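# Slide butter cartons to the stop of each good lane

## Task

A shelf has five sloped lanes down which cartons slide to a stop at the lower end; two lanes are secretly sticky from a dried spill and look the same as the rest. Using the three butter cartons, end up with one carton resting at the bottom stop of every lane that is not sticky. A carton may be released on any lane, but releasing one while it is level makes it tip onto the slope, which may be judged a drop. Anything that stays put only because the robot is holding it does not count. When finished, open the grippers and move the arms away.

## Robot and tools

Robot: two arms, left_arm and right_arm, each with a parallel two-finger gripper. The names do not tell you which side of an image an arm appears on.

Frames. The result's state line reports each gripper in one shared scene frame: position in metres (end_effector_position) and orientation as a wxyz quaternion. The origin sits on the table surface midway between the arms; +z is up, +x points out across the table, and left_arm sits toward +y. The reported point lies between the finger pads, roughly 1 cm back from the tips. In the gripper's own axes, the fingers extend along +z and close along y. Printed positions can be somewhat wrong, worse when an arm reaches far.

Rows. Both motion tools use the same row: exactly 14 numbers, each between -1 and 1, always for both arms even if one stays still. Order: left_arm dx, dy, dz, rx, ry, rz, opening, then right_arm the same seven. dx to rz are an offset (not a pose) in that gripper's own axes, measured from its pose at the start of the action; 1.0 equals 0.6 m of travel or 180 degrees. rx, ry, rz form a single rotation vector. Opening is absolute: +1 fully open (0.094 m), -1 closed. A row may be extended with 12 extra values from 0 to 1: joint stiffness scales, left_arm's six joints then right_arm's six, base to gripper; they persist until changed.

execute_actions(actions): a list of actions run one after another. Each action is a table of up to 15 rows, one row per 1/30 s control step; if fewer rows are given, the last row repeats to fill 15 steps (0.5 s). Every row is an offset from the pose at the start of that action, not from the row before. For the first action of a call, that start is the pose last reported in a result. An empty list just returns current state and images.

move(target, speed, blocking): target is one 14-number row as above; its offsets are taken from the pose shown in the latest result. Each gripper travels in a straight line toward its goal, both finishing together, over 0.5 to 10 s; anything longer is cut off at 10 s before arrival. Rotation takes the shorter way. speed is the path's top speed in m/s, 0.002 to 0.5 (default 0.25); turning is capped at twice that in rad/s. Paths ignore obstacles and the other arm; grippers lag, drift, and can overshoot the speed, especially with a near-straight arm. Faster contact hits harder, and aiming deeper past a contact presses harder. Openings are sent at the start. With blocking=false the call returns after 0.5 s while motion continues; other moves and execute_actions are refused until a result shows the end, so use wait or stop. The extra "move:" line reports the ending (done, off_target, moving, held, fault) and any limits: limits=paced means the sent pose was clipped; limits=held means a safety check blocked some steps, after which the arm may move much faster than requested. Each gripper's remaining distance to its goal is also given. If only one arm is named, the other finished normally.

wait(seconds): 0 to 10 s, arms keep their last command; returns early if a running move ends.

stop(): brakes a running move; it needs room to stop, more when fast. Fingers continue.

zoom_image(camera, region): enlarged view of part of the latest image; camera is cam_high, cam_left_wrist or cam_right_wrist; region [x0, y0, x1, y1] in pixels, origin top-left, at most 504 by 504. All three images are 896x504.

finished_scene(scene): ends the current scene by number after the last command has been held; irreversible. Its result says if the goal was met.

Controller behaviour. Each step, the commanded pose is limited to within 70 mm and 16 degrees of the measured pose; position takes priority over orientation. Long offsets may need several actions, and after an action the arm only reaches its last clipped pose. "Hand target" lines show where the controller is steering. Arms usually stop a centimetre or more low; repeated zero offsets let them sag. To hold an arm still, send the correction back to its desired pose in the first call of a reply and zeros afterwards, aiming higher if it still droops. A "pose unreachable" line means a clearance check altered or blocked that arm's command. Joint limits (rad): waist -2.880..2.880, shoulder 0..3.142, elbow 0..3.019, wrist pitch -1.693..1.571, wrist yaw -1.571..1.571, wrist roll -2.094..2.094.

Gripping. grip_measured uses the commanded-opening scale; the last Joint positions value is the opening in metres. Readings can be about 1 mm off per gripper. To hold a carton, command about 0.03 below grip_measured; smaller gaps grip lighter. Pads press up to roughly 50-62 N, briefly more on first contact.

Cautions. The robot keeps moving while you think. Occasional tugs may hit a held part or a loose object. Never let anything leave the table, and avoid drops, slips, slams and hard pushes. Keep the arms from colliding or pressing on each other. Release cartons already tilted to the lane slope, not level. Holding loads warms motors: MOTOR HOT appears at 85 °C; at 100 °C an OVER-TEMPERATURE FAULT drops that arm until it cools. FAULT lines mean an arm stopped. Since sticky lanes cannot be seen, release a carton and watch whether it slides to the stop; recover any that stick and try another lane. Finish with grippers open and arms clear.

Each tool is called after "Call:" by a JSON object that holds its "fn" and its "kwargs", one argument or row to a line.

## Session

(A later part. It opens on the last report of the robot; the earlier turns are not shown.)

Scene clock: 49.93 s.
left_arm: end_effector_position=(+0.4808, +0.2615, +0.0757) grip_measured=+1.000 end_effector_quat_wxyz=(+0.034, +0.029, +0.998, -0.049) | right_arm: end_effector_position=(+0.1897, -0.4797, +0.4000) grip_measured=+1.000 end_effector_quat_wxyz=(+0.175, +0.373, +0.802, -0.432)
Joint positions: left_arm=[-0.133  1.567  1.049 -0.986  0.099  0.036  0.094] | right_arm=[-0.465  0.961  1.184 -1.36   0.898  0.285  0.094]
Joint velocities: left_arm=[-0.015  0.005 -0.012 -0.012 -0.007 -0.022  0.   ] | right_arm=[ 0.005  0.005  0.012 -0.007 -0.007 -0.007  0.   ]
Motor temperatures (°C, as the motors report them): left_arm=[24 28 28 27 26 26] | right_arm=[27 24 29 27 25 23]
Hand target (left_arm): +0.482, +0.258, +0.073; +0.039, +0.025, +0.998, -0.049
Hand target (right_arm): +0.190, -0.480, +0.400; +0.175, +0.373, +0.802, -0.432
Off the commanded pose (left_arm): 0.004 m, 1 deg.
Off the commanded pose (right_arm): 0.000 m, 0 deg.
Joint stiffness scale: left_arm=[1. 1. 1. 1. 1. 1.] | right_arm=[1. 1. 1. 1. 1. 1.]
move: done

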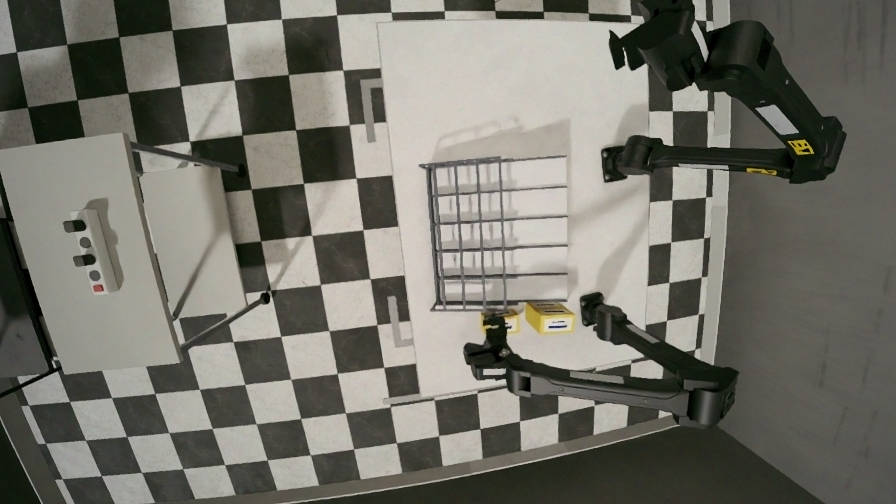

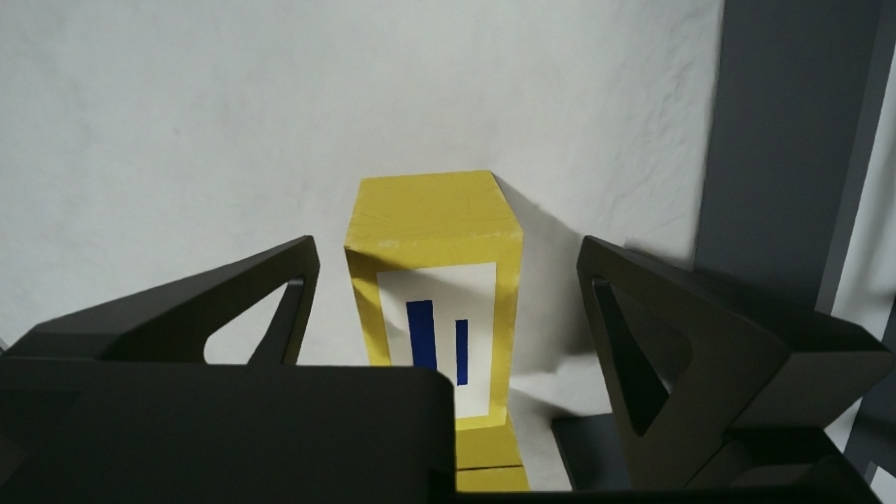

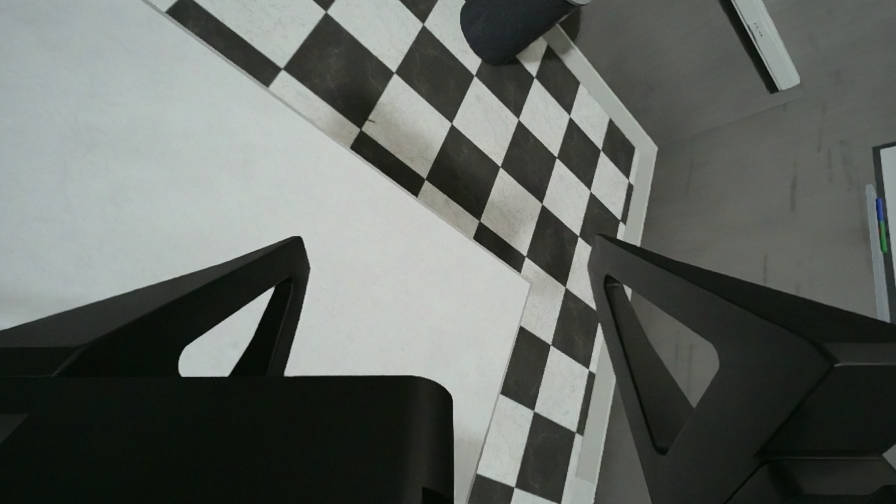

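Call:
{"fn": "move", "kwargs": {
  "target": [0,0,0.07,0,0,0,1, 0,0,0,0,0,0,1]
}}

Call:
{"fn": "move", "kwargs": {
  "target": [0,0,0,0,0,0,-1, 0,0,0,0,0,0,1]
}}

Scene clock: 52.37 s.
left_arm: end_effector_position=(+0.4842, +0.2615, +0.0415) grip_measured=+1.000 end_effector_quat_wxyz=(+0.035, +0.029, +0.998, -0.049) | right_arm: end_effector_position=(+0.1897, -0.4797, +0.4000) grip_measured=+1.000 end_effector_quat_wxyz=(+0.175, +0.373, +0.802, -0.432)
Joint positions: left_arm=[-0.133  1.625  1.014 -0.891  0.099  0.036  0.094] | right_arm=[-0.465  0.961  1.184 -1.36   0.898  0.285  0.094]
Joint velocities: left_arm=[-0.015 -0.005  0.017 -0.007 -0.022  0.007  0.   ] | right_arm=[-0.005  0.005 -0.002 -0.007 -0.007 -0.022  0.   ]
Motor temperatures (°C, as the motors report them): left_arm=[24 28 28 27 25 26] | right_arm=[27 24 29 27 25 23]
Hand target (left_arm): +0.483, +0.257, +0.034; +0.033, +0.029, +0.998, -0.049
Hand target (right_arm): +0.190, -0.480, +0.400; +0.175, +0.373, +0.802, -0.432
Off the commanded pose (left_arm): 0.009 m, 0 deg.
Off the commanded pose (right_arm): 0.000 m, 0 deg.
Joint stiffness scale: left_arm=[1. 1. 1. 1. 1. 1.] | right_arm=[1. 1. 1. 1. 1. 1.]
move: done

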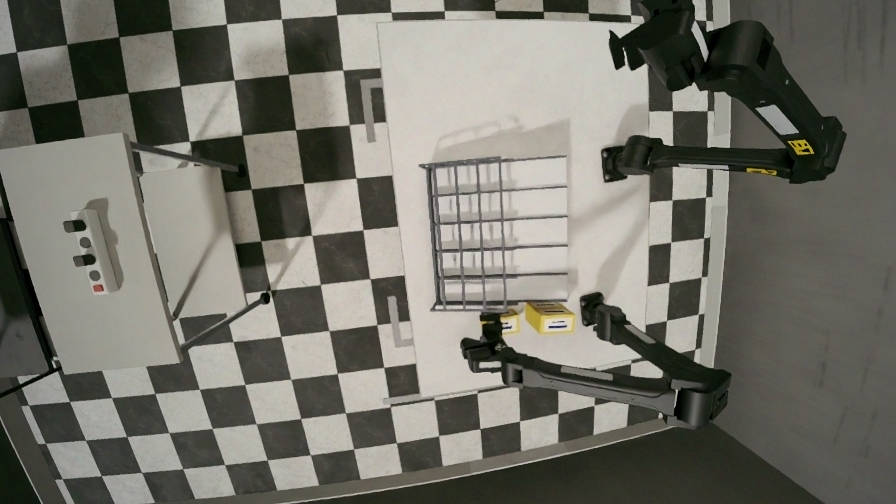

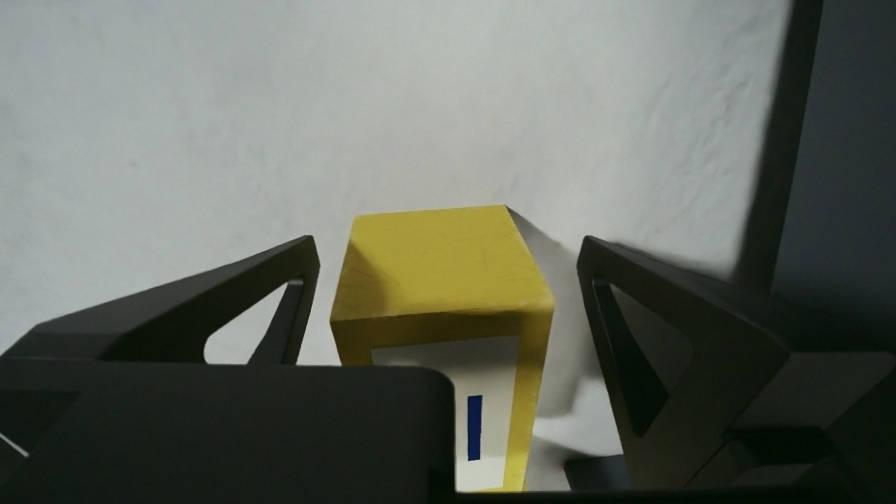

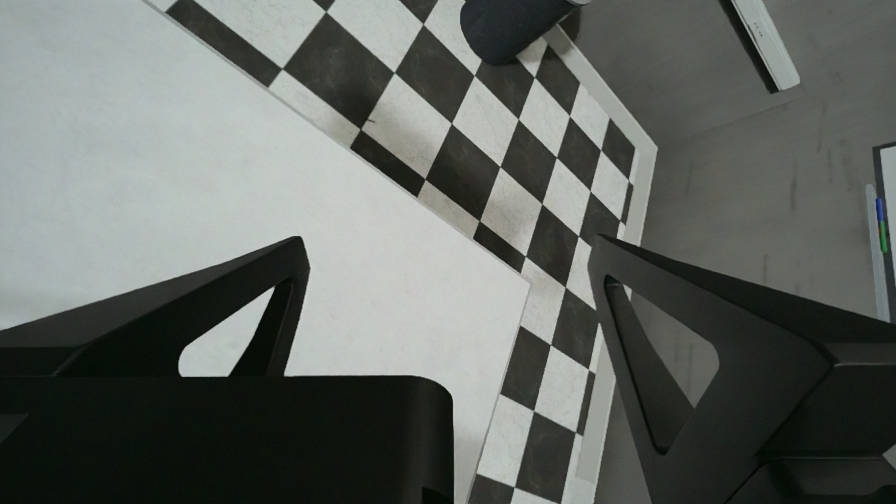

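Scene clock: 52.87 s.
left_arm: end_effector_position=(+0.4842, +0.2618, +0.0415) grip_measured=+0.331 end_effector_quat_wxyz=(+0.035, +0.029, +0.998, -0.048) | right_arm: end_effector_position=(+0.1897, -0.4797, +0.4000) grip_measured=+1.000 end_effector_quat_wxyz=(+0.175, +0.373, +0.802, -0.432)
Joint positions: left_arm=[-0.133  1.625  1.014 -0.891  0.097  0.036  0.063] | right_arm=[-0.465  0.961  1.184 -1.36   0.898  0.285  0.094]
Joint velocities: left_arm=[ 0.005 -0.005  0.002 -0.002  0.007 -0.022  0.001] | right_arm=[-0.015 -0.005 -0.012 -0.002  0.007  0.022  0.   ]
Motor temperatures (°C, as the motors report them): left_arm=[24 28 28 27 25 26] | right_arm=[27 24 29 27 25 23]
Hand target (left_arm): +0.484, +0.261, +0.042; +0.035, +0.029, +0.998, -0.049
Hand target (right_arm): +0.190, -0.480, +0.400; +0.175, +0.373, +0.802, -0.432
Off the commanded pose (left_arm): 0.000 m, 0 deg.
Off the commanded pose (right_arm): 0.000 m, 0 deg.
Joint stiffness scale: left_arm=[1. 1. 1. 1. 1. 1.] | right_arm=[1. 1. 1. 1. 1. 1.]
move: done

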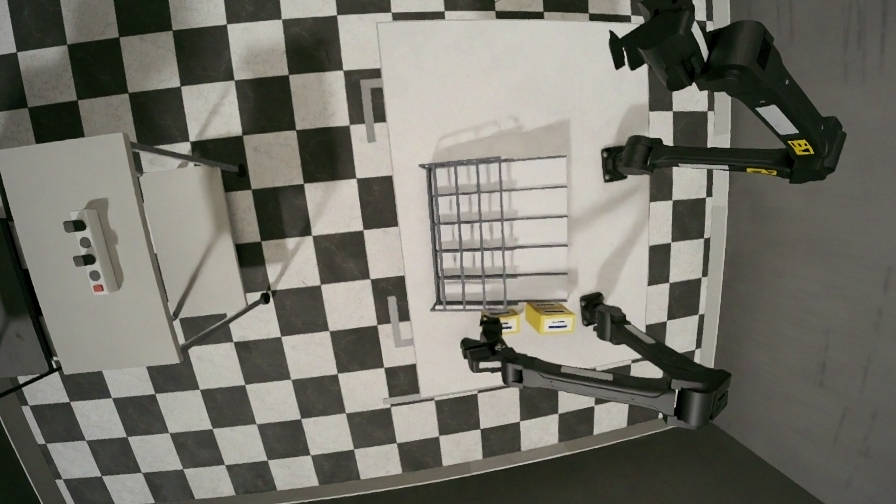

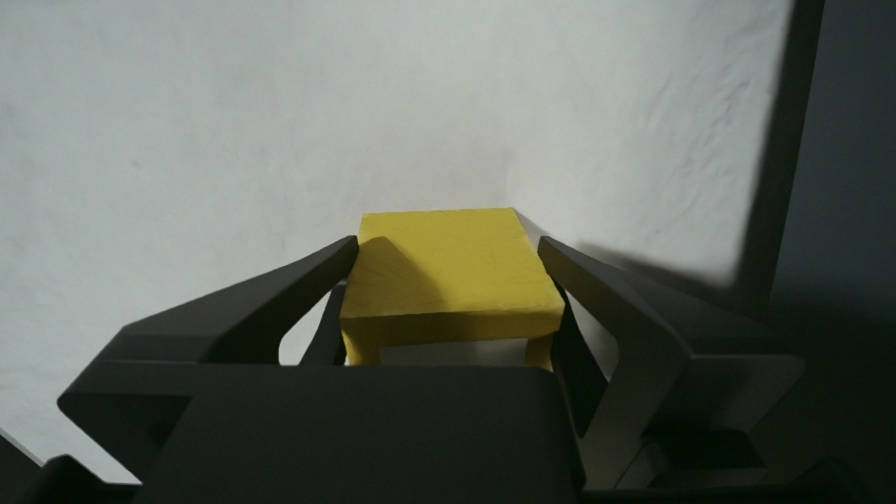

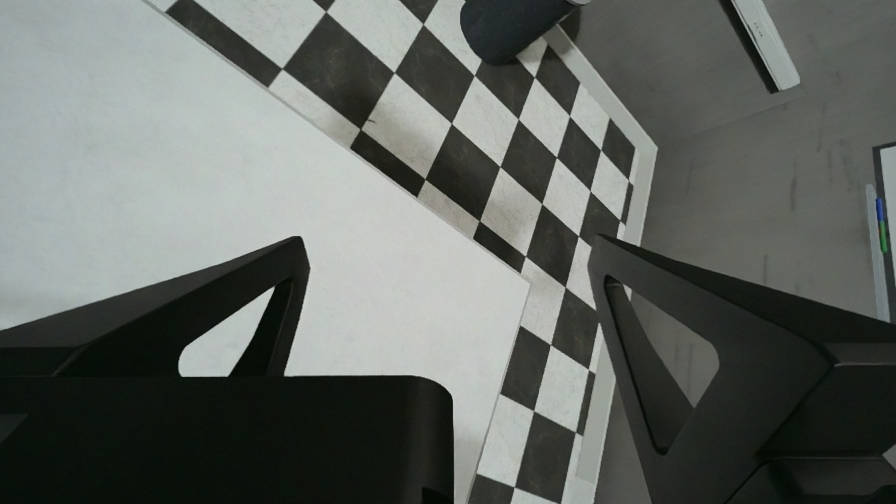

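Call:
{"fn": "move", "kwargs": {
  "target": [0,0,-0.35,0,0,0,-1, 0,0,0,0,0,0,1]
}}

Call:
{"fn": "move", "kwargs": {
  "target": [0.22,-0.178,0,0,0.07,0,-1, 0,0,0,0,0,0,1]
}}

Scene clock: 57.67 s.
left_arm: end_effector_position=(+0.4597, +0.2797, +0.2227) grip_measured=+0.331 end_effector_quat_wxyz=(+0.011, +0.025, +0.998, -0.048) | right_arm: end_effector_position=(+0.1897, -0.4797, +0.4000) grip_measured=+1.000 end_effector_quat_wxyz=(+0.175, +0.373, +0.802, -0.432)
Joint positions: left_arm=[-0.091  1.419  1.294 -1.429  0.097  0.073  0.063] | right_arm=[-0.465  0.961  1.184 -1.36   0.898  0.285  0.094]
Joint velocities: left_arm=[-0.005 -0.034 -0.027  0.007  0.022 -0.022 -0.   ] | right_arm=[-0.005 -0.015 -0.007 -0.002  0.066  0.037  0.   ]
Motor temperatures (°C, as the motors report them): left_arm=[24 28 28 27 25 26] | right_arm=[27 24 29 27 25 23]
Hand target (left_arm): +0.471, +0.284, +0.251; +0.035, +0.029, +0.998, -0.048
Hand target (right_arm): +0.190, -0.480, +0.400; +0.175, +0.373, +0.802, -0.432
Off the commanded pose (left_arm): 0.029 m, 3 deg.
Off the commanded pose (right_arm): 0.000 m, 0 deg.
Joint stiffness scale: left_arm=[1. 1. 1. 1. 1. 1.] | right_arm=[1. 1. 1. 1. 1. 1.]
move: off_target (left_arm)

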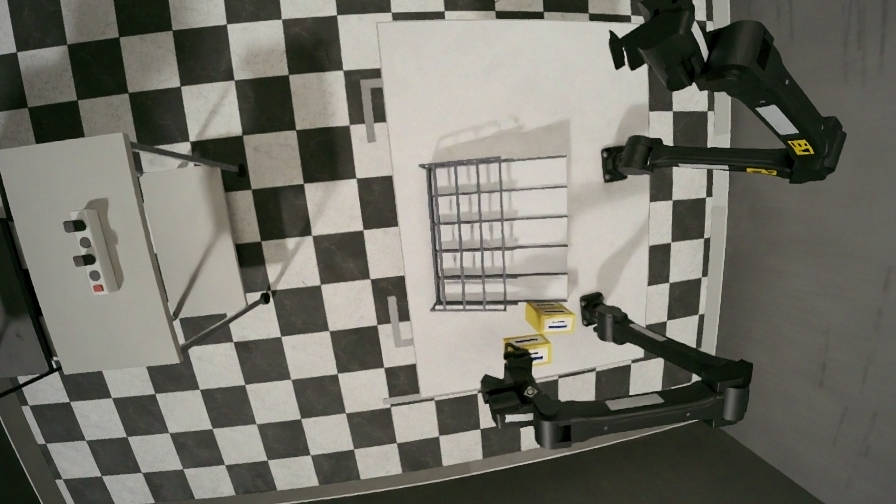

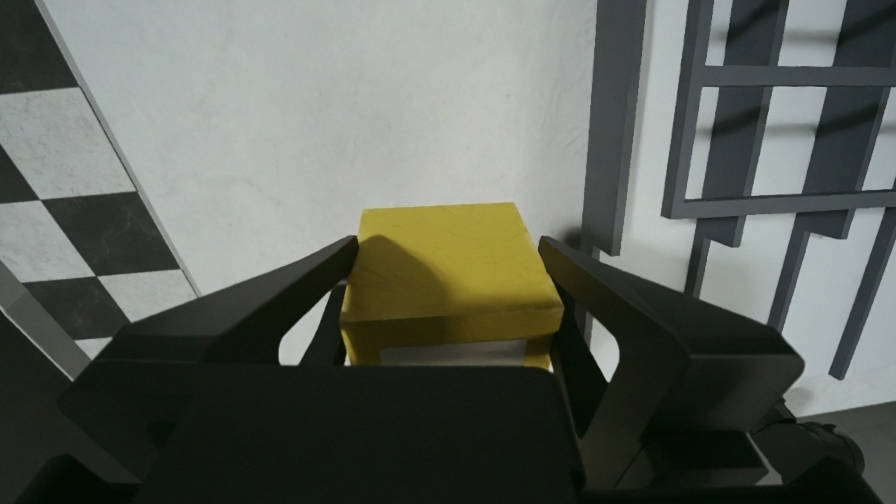

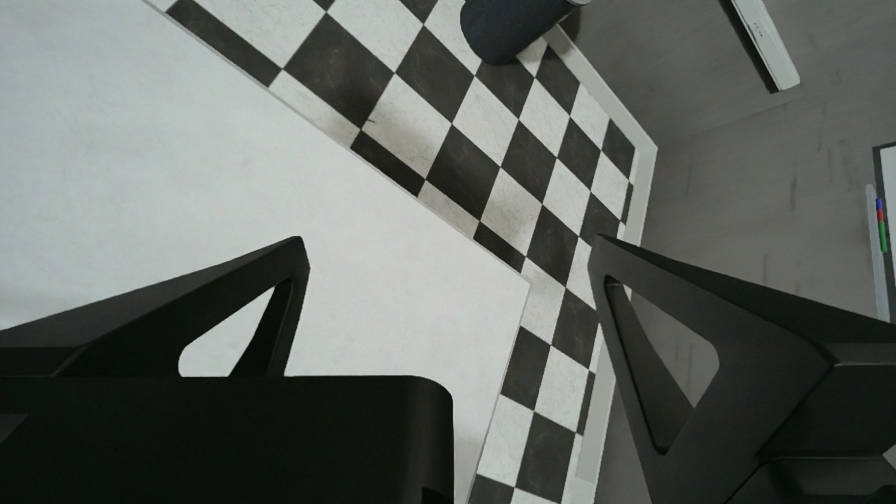

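Scene clock: 58.93 s.
left_arm: end_effector_position=(+0.3302, +0.1759, +0.2276) grip_measured=+0.331 end_effector_quat_wxyz=(-0.090, +0.043, +0.994, -0.048) | right_arm: end_effector_position=(+0.1897, -0.4797, +0.4000) grip_measured=+1.000 end_effector_quat_wxyz=(+0.175, +0.373, +0.802, -0.432)
Joint positions: left_arm=[-0.408  1.239  1.13  -1.614  0.136 -0.196  0.063] | right_arm=[-0.465  0.961  1.184 -1.36   0.898  0.285  0.094]
Joint velocities: left_arm=[ 0.005 -0.005  0.007 -0.007 -0.051 -0.051 -0.   ] | right_arm=[-0.005 -0.005 -0.002 -0.012 -0.037 -0.037  0.   ]
Motor temperatures (°C, as the motors report them): left_arm=[24 28 28 27 25 26] | right_arm=[27 24 29 27 25 23]
Hand target (left_arm): +0.323, +0.178, +0.231; -0.098, +0.031, +0.994, -0.046
Hand target (right_arm): +0.190, -0.480, +0.400; +0.175, +0.373, +0.802, -0.432
Off the commanded pose (left_arm): 0.009 m, 2 deg.
Off the commanded pose (right_arm): 0.000 m, 0 deg.
Joint stiffness scale: left_arm=[1. 1. 1. 1. 1. 1.] | right_arm=[1. 1. 1. 1. 1. 1.]
move: done

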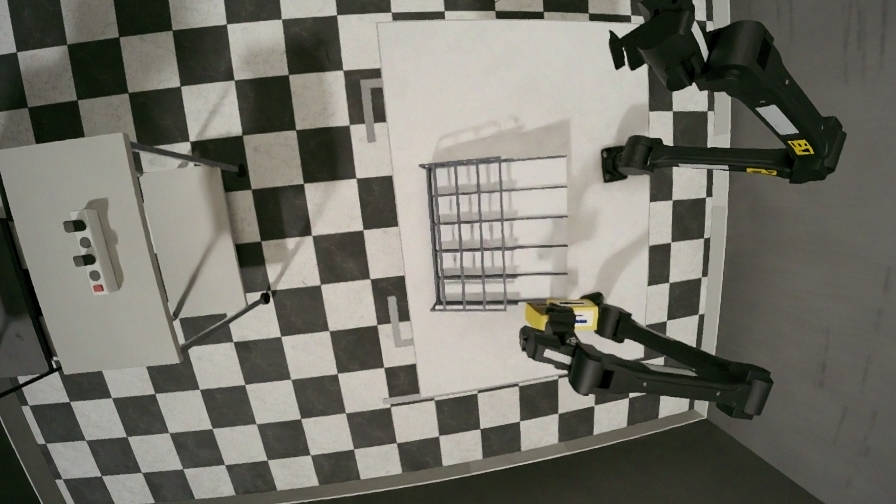

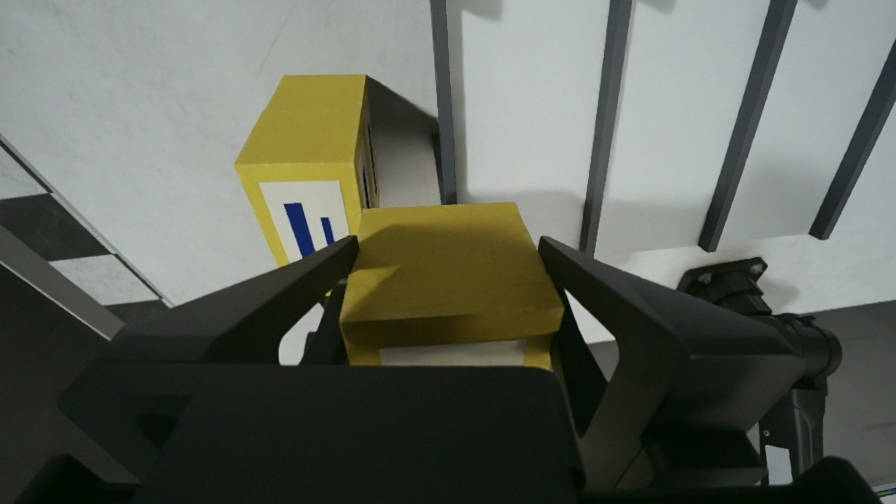

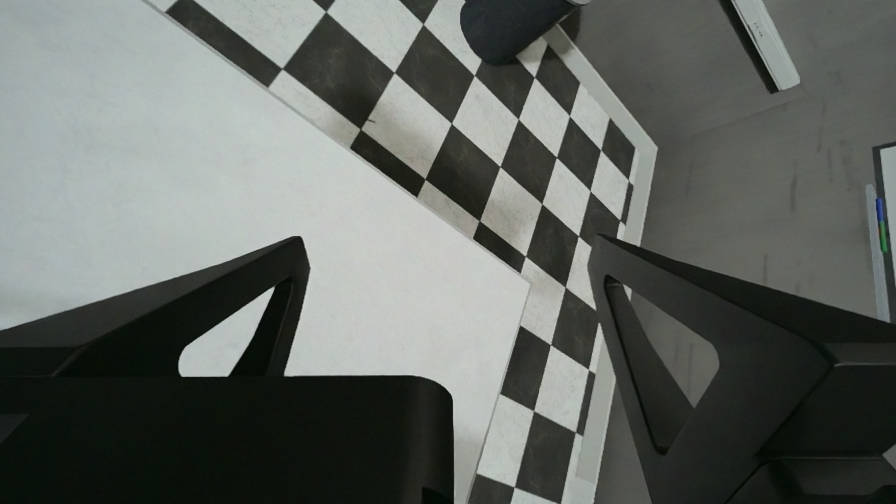

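Call:
{"fn": "move", "kwargs": {
  "target": [-0.08,-0.085,0,0,0,0,-1, 0,0,0,0,0,0,1]
}}

Scene clock: 61.33 s.
left_arm: end_effector_position=(+0.3545, +0.1302, +0.1980) grip_measured=+0.331 end_effector_quat_wxyz=(-0.125, +0.049, +0.990, -0.035) | right_arm: end_effector_position=(+0.1897, -0.4797, +0.4000) grip_measured=+1.000 end_effector_quat_wxyz=(+0.175, +0.373, +0.802, -0.432)
Joint positions: left_arm=[-0.508  1.4    1.192 -1.577  0.15  -0.279  0.063] | right_arm=[-0.465  0.961  1.184 -1.36   0.898  0.285  0.094]
Joint velocities: left_arm=[-0.015  0.015 -0.002 -0.027  0.022 -0.037 -0.   ] | right_arm=[-0.015 -0.005  0.007  0.002  0.051 -0.081  0.   ]
Motor temperatures (°C, as the motors report them): left_arm=[24 28 29 26 25 26] | right_arm=[27 24 29 27 25 23]
Hand target (left_arm): +0.372, +0.121, +0.224; -0.090, +0.044, +0.994, -0.048
Hand target (right_arm): +0.190, -0.480, +0.400; +0.175, +0.373, +0.802, -0.432
Off the commanded pose (left_arm): 0.034 m, 4 deg.
Off the commanded pose (right_arm): 0.000 m, 0 deg.
Joint stiffness scale: left_arm=[1. 1. 1. 1. 1. 1.] | right_arm=[1. 1. 1. 1. 1. 1.]
move: off_target (left_arm)

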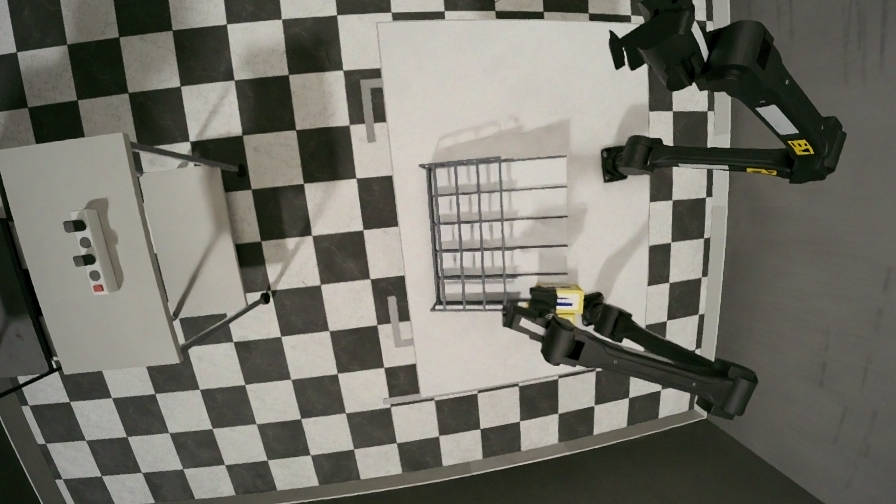

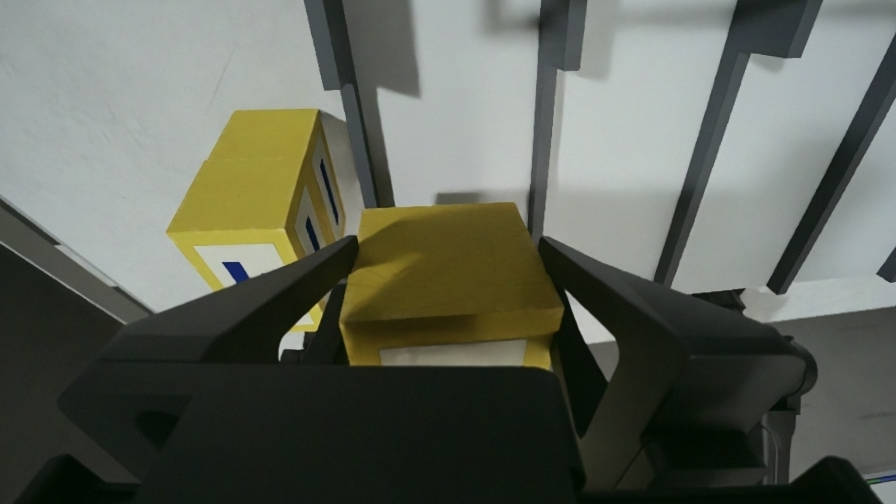

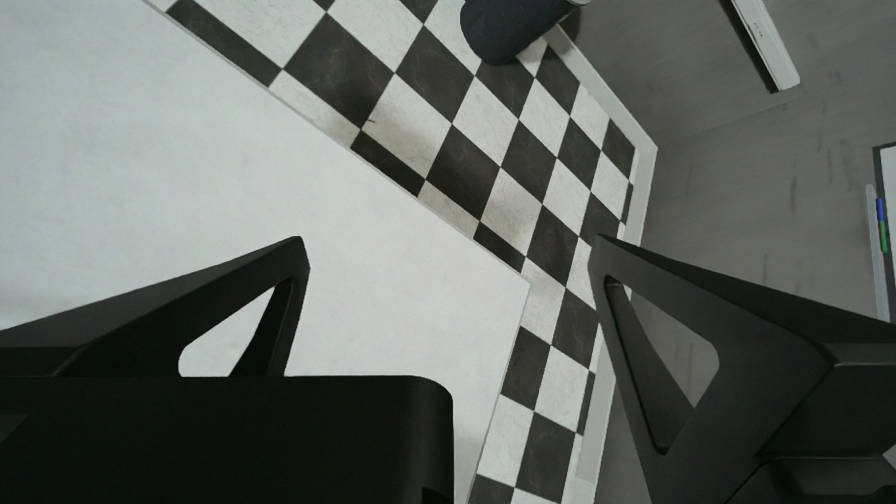

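The gripper is lined up with lane 1. I'll lower it slowly until it touches.

Call:
{"fn": "move", "kwargs": {
  "target": [-0.05,0,0.2,0,0,0,-1, 0,0,0,0,0,0,1],
  "speed": 0.05
}}

Call:
{"fn": "move", "kwargs": {
  "target": [0,0,0,0,0,0,1, 0,0,0,0,0,0,1]
}}

Call:
{"fn": "move", "kwargs": {
  "target": [0,0,-0.2,0,0,0,1, 0,0,0,0,0,0,1]
}}

Scene clock: 66.77 s.
left_arm: end_effector_position=(+0.3800, +0.1155, +0.1490) grip_measured=+0.331 end_effector_quat_wxyz=(-0.052, +0.046, +0.996, -0.061) | right_arm: end_effector_position=(+0.1897, -0.4797, +0.4000) grip_measured=+1.000 end_effector_quat_wxyz=(+0.175, +0.373, +0.802, -0.432)
Joint positions: left_arm=[-0.517  1.409  1.082 -1.3    0.152 -0.305  0.063] | right_arm=[-0.465  0.961  1.184 -1.36   0.898  0.285  0.094]
Joint velocities: left_arm=[-0.005 -0.005 -0.017 -0.002 -0.022  0.022 -0.001] | right_arm=[ 0.005 -0.005 -0.002  0.012 -0.007  0.007  0.   ]
Motor temperatures (°C, as the motors report them): left_arm=[24 28 29 26 25 26] | right_arm=[27 24 29 27 25 23]
Hand target (left_arm): +0.349, +0.123, +0.091; -0.125, +0.049, +0.990, -0.035
Hand target (right_arm): +0.190, -0.480, +0.400; +0.175, +0.373, +0.802, -0.432
Off the commanded pose (left_arm): 0.079 m, 9 deg; position clipped at the last step of the last action.
Off the commanded pose (right_arm): 0.000 m, 0 deg.
Joint stiffness scale: left_arm=[1. 1. 1. 1. 1. 1.] | right_arm=[1. 1. 1. 1. 1. 1.]
move: off_target (left_arm); limits=paced

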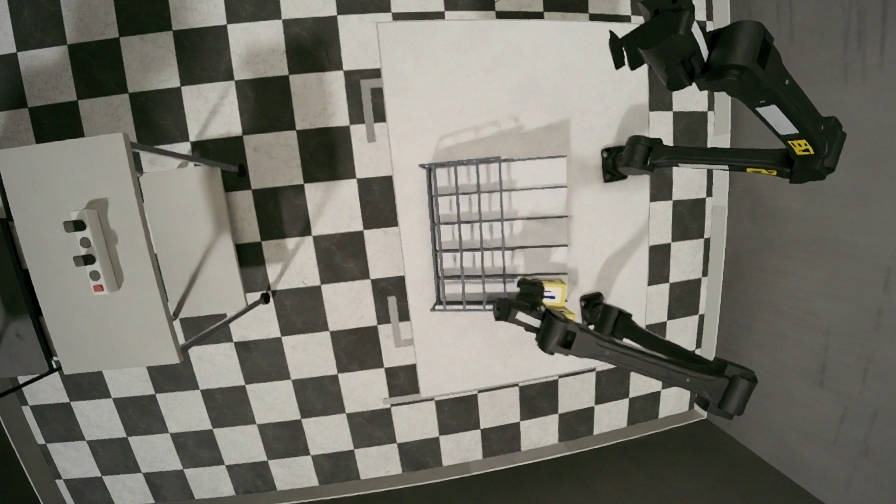

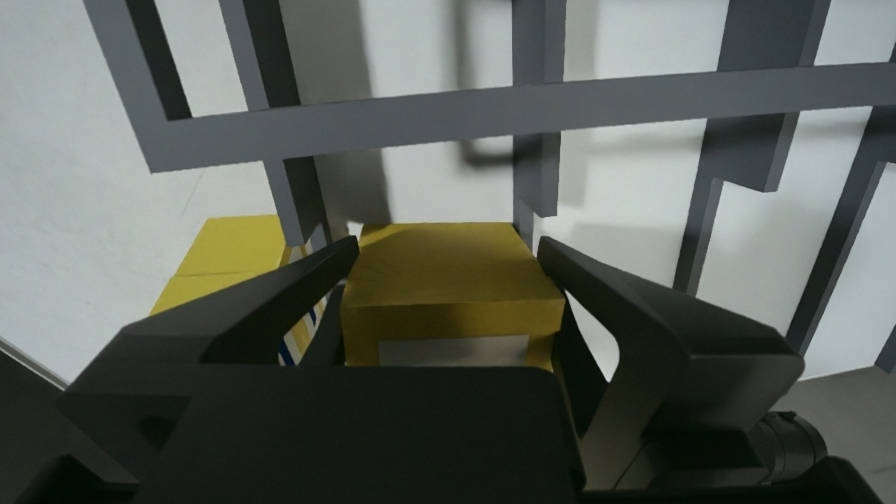

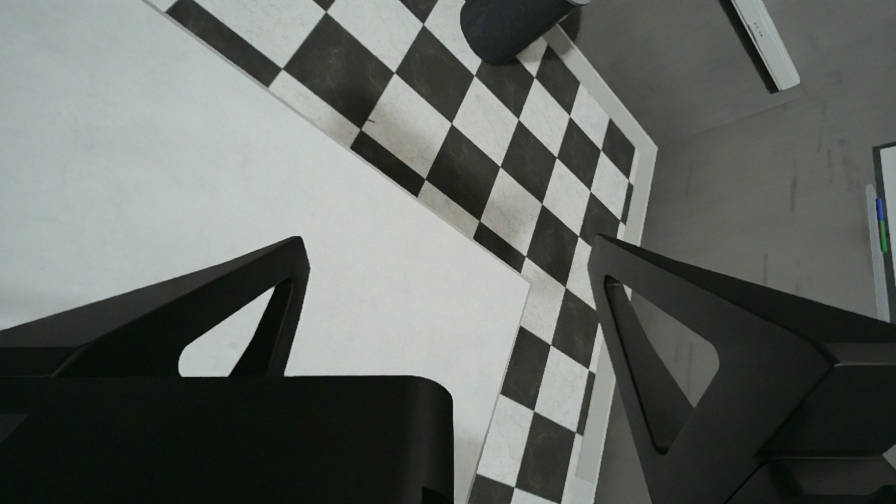

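Scene clock: 67.27 s.
left_arm: end_effector_position=(+0.3794, +0.1116, +0.1524) grip_measured=+1.000 end_effector_quat_wxyz=(-0.050, +0.049, +0.995, -0.068) | right_arm: end_effector_position=(+0.1897, -0.4797, +0.4000) grip_measured=+1.000 end_effector_quat_wxyz=(+0.175, +0.373, +0.802, -0.432)
Joint positions: left_arm=[-0.522  1.403  1.085 -1.299  0.163 -0.305  0.094] | right_arm=[-0.465  0.961  1.184 -1.36   0.898  0.285  0.094]
Joint velocities: left_arm=[ 0.005 -0.005  0.002 -0.017  0.037 -0.051  0.   ] | right_arm=[ 0.005 -0.024  0.017  0.007 -0.007  0.007  0.   ]
Motor temperatures (°C, as the motors report them): left_arm=[24 28 29 26 25 26] | right_arm=[27 24 29 27 25 23]
Hand target (left_arm): +0.380, +0.115, +0.149; -0.052, +0.046, +0.996, -0.061
Hand target (right_arm): +0.190, -0.480, +0.400; +0.175, +0.373, +0.802, -0.432
Off the commanded pose (left_arm): 0.005 m, 1 deg.
Off the commanded pose (right_arm): 0.000 m, 0 deg.
Joint stiffness scale: left_arm=[1. 1. 1. 1. 1. 1.] | right_arm=[1. 1. 1. 1. 1. 1.]
move: done

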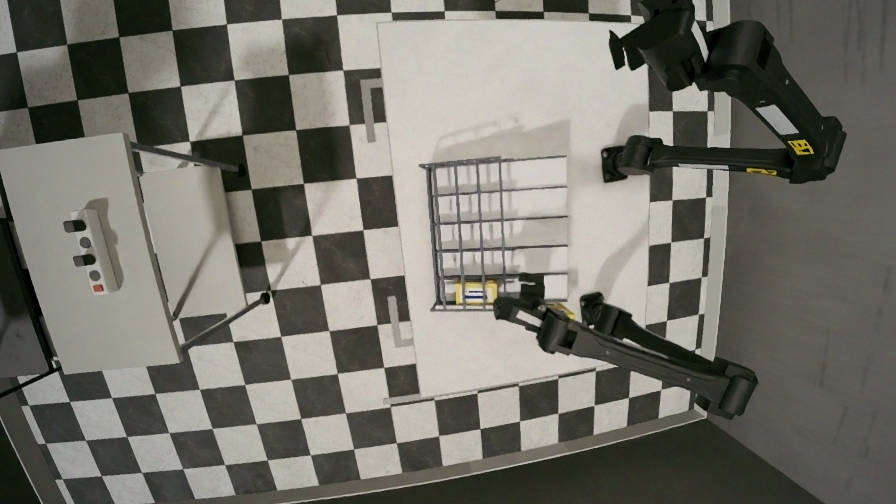

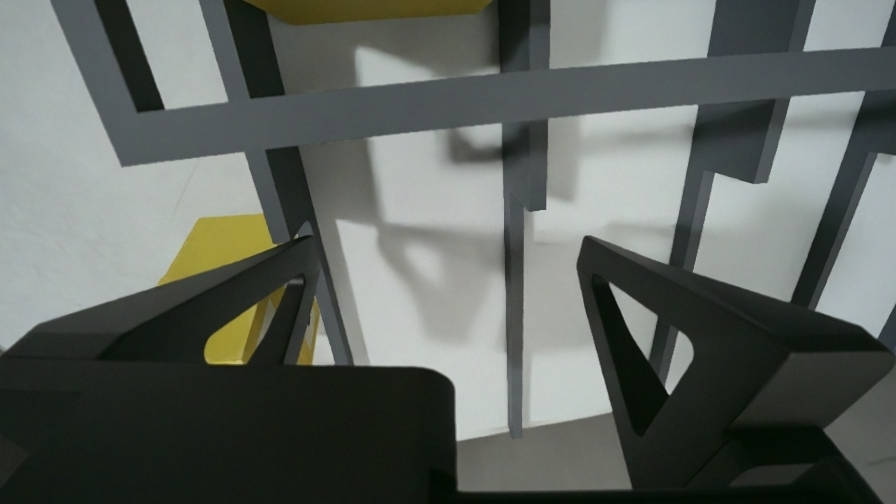

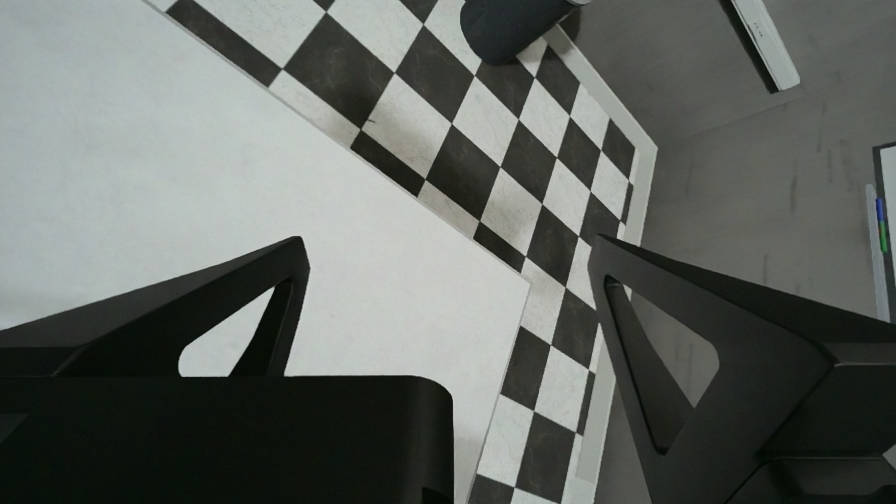

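Scene clock: 68.20 s.
left_arm: end_effector_position=(+0.3858, +0.1268, +0.2613) grip_measured=+1.000 end_effector_quat_wxyz=(-0.054, +0.044, +0.995, -0.067) | right_arm: end_effector_position=(+0.1897, -0.4797, +0.4000) grip_measured=+1.000 end_effector_quat_wxyz=(+0.175, +0.373, +0.802, -0.432)
Joint positions: left_arm=[-0.479  1.36   1.332 -1.604  0.162 -0.271  0.094] | right_arm=[-0.465  0.961  1.184 -1.36   0.898  0.285  0.094]
Joint velocities: left_arm=[-0.005 -0.005 -0.002  0.007  0.007  0.051  0.   ] | right_arm=[-0.005 -0.005 -0.002 -0.012  0.007  0.007  0.   ]
Motor temperatures (°C, as the motors report them): left_arm=[24 28 29 26 25 26] | right_arm=[27 24 29 27 25 23]
Hand target (left_arm): +0.393, +0.128, +0.270; -0.050, +0.049, +0.995, -0.068
Hand target (right_arm): +0.190, -0.480, +0.400; +0.175, +0.373, +0.802, -0.432
Off the commanded pose (left_arm): 0.011 m, 1 deg.
Off the commanded pose (right_arm): 0.000 m, 0 deg.
Joint stiffness scale: left_arm=[1. 1. 1. 1. 1. 1.] | right_arm=[1. 1. 1. 1. 1. 1.]
move: off_target (left_arm)

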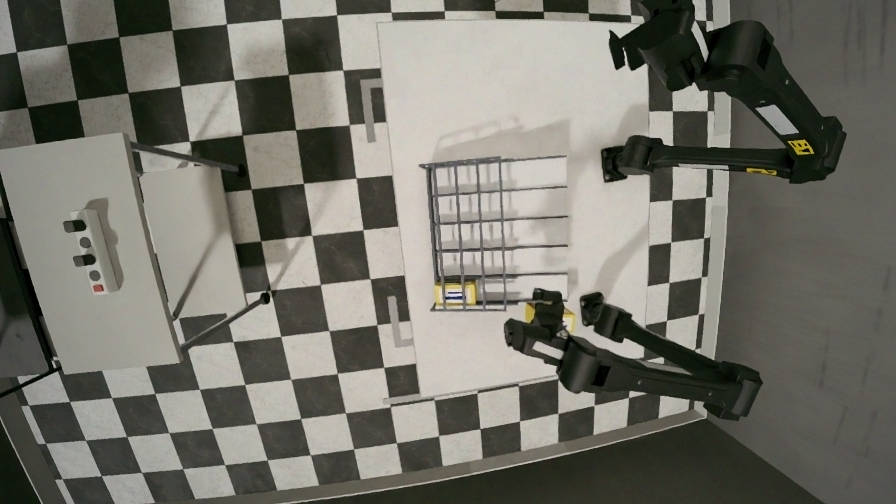

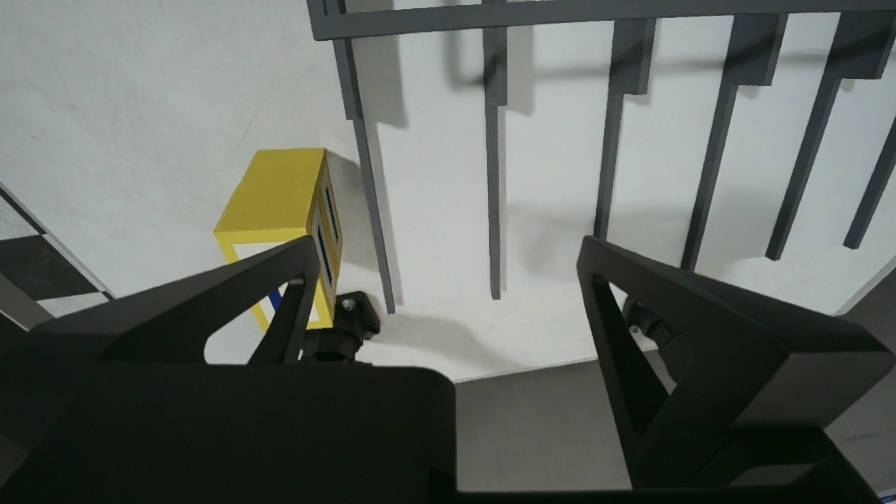

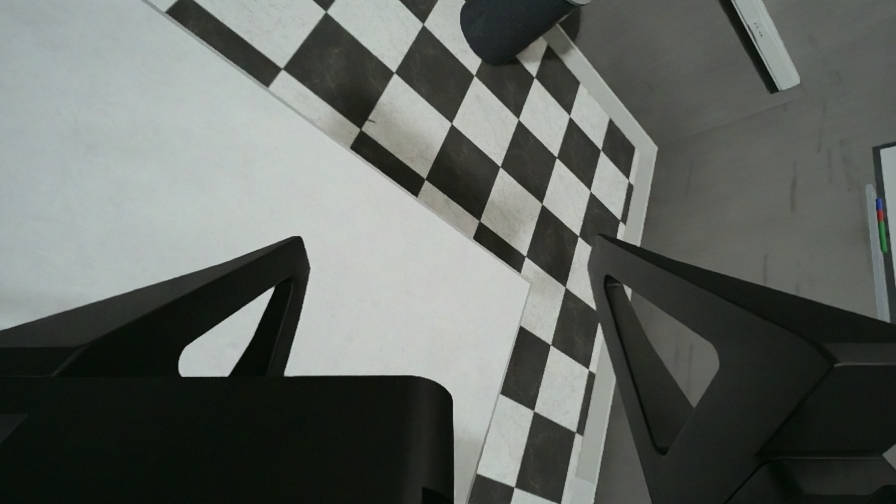

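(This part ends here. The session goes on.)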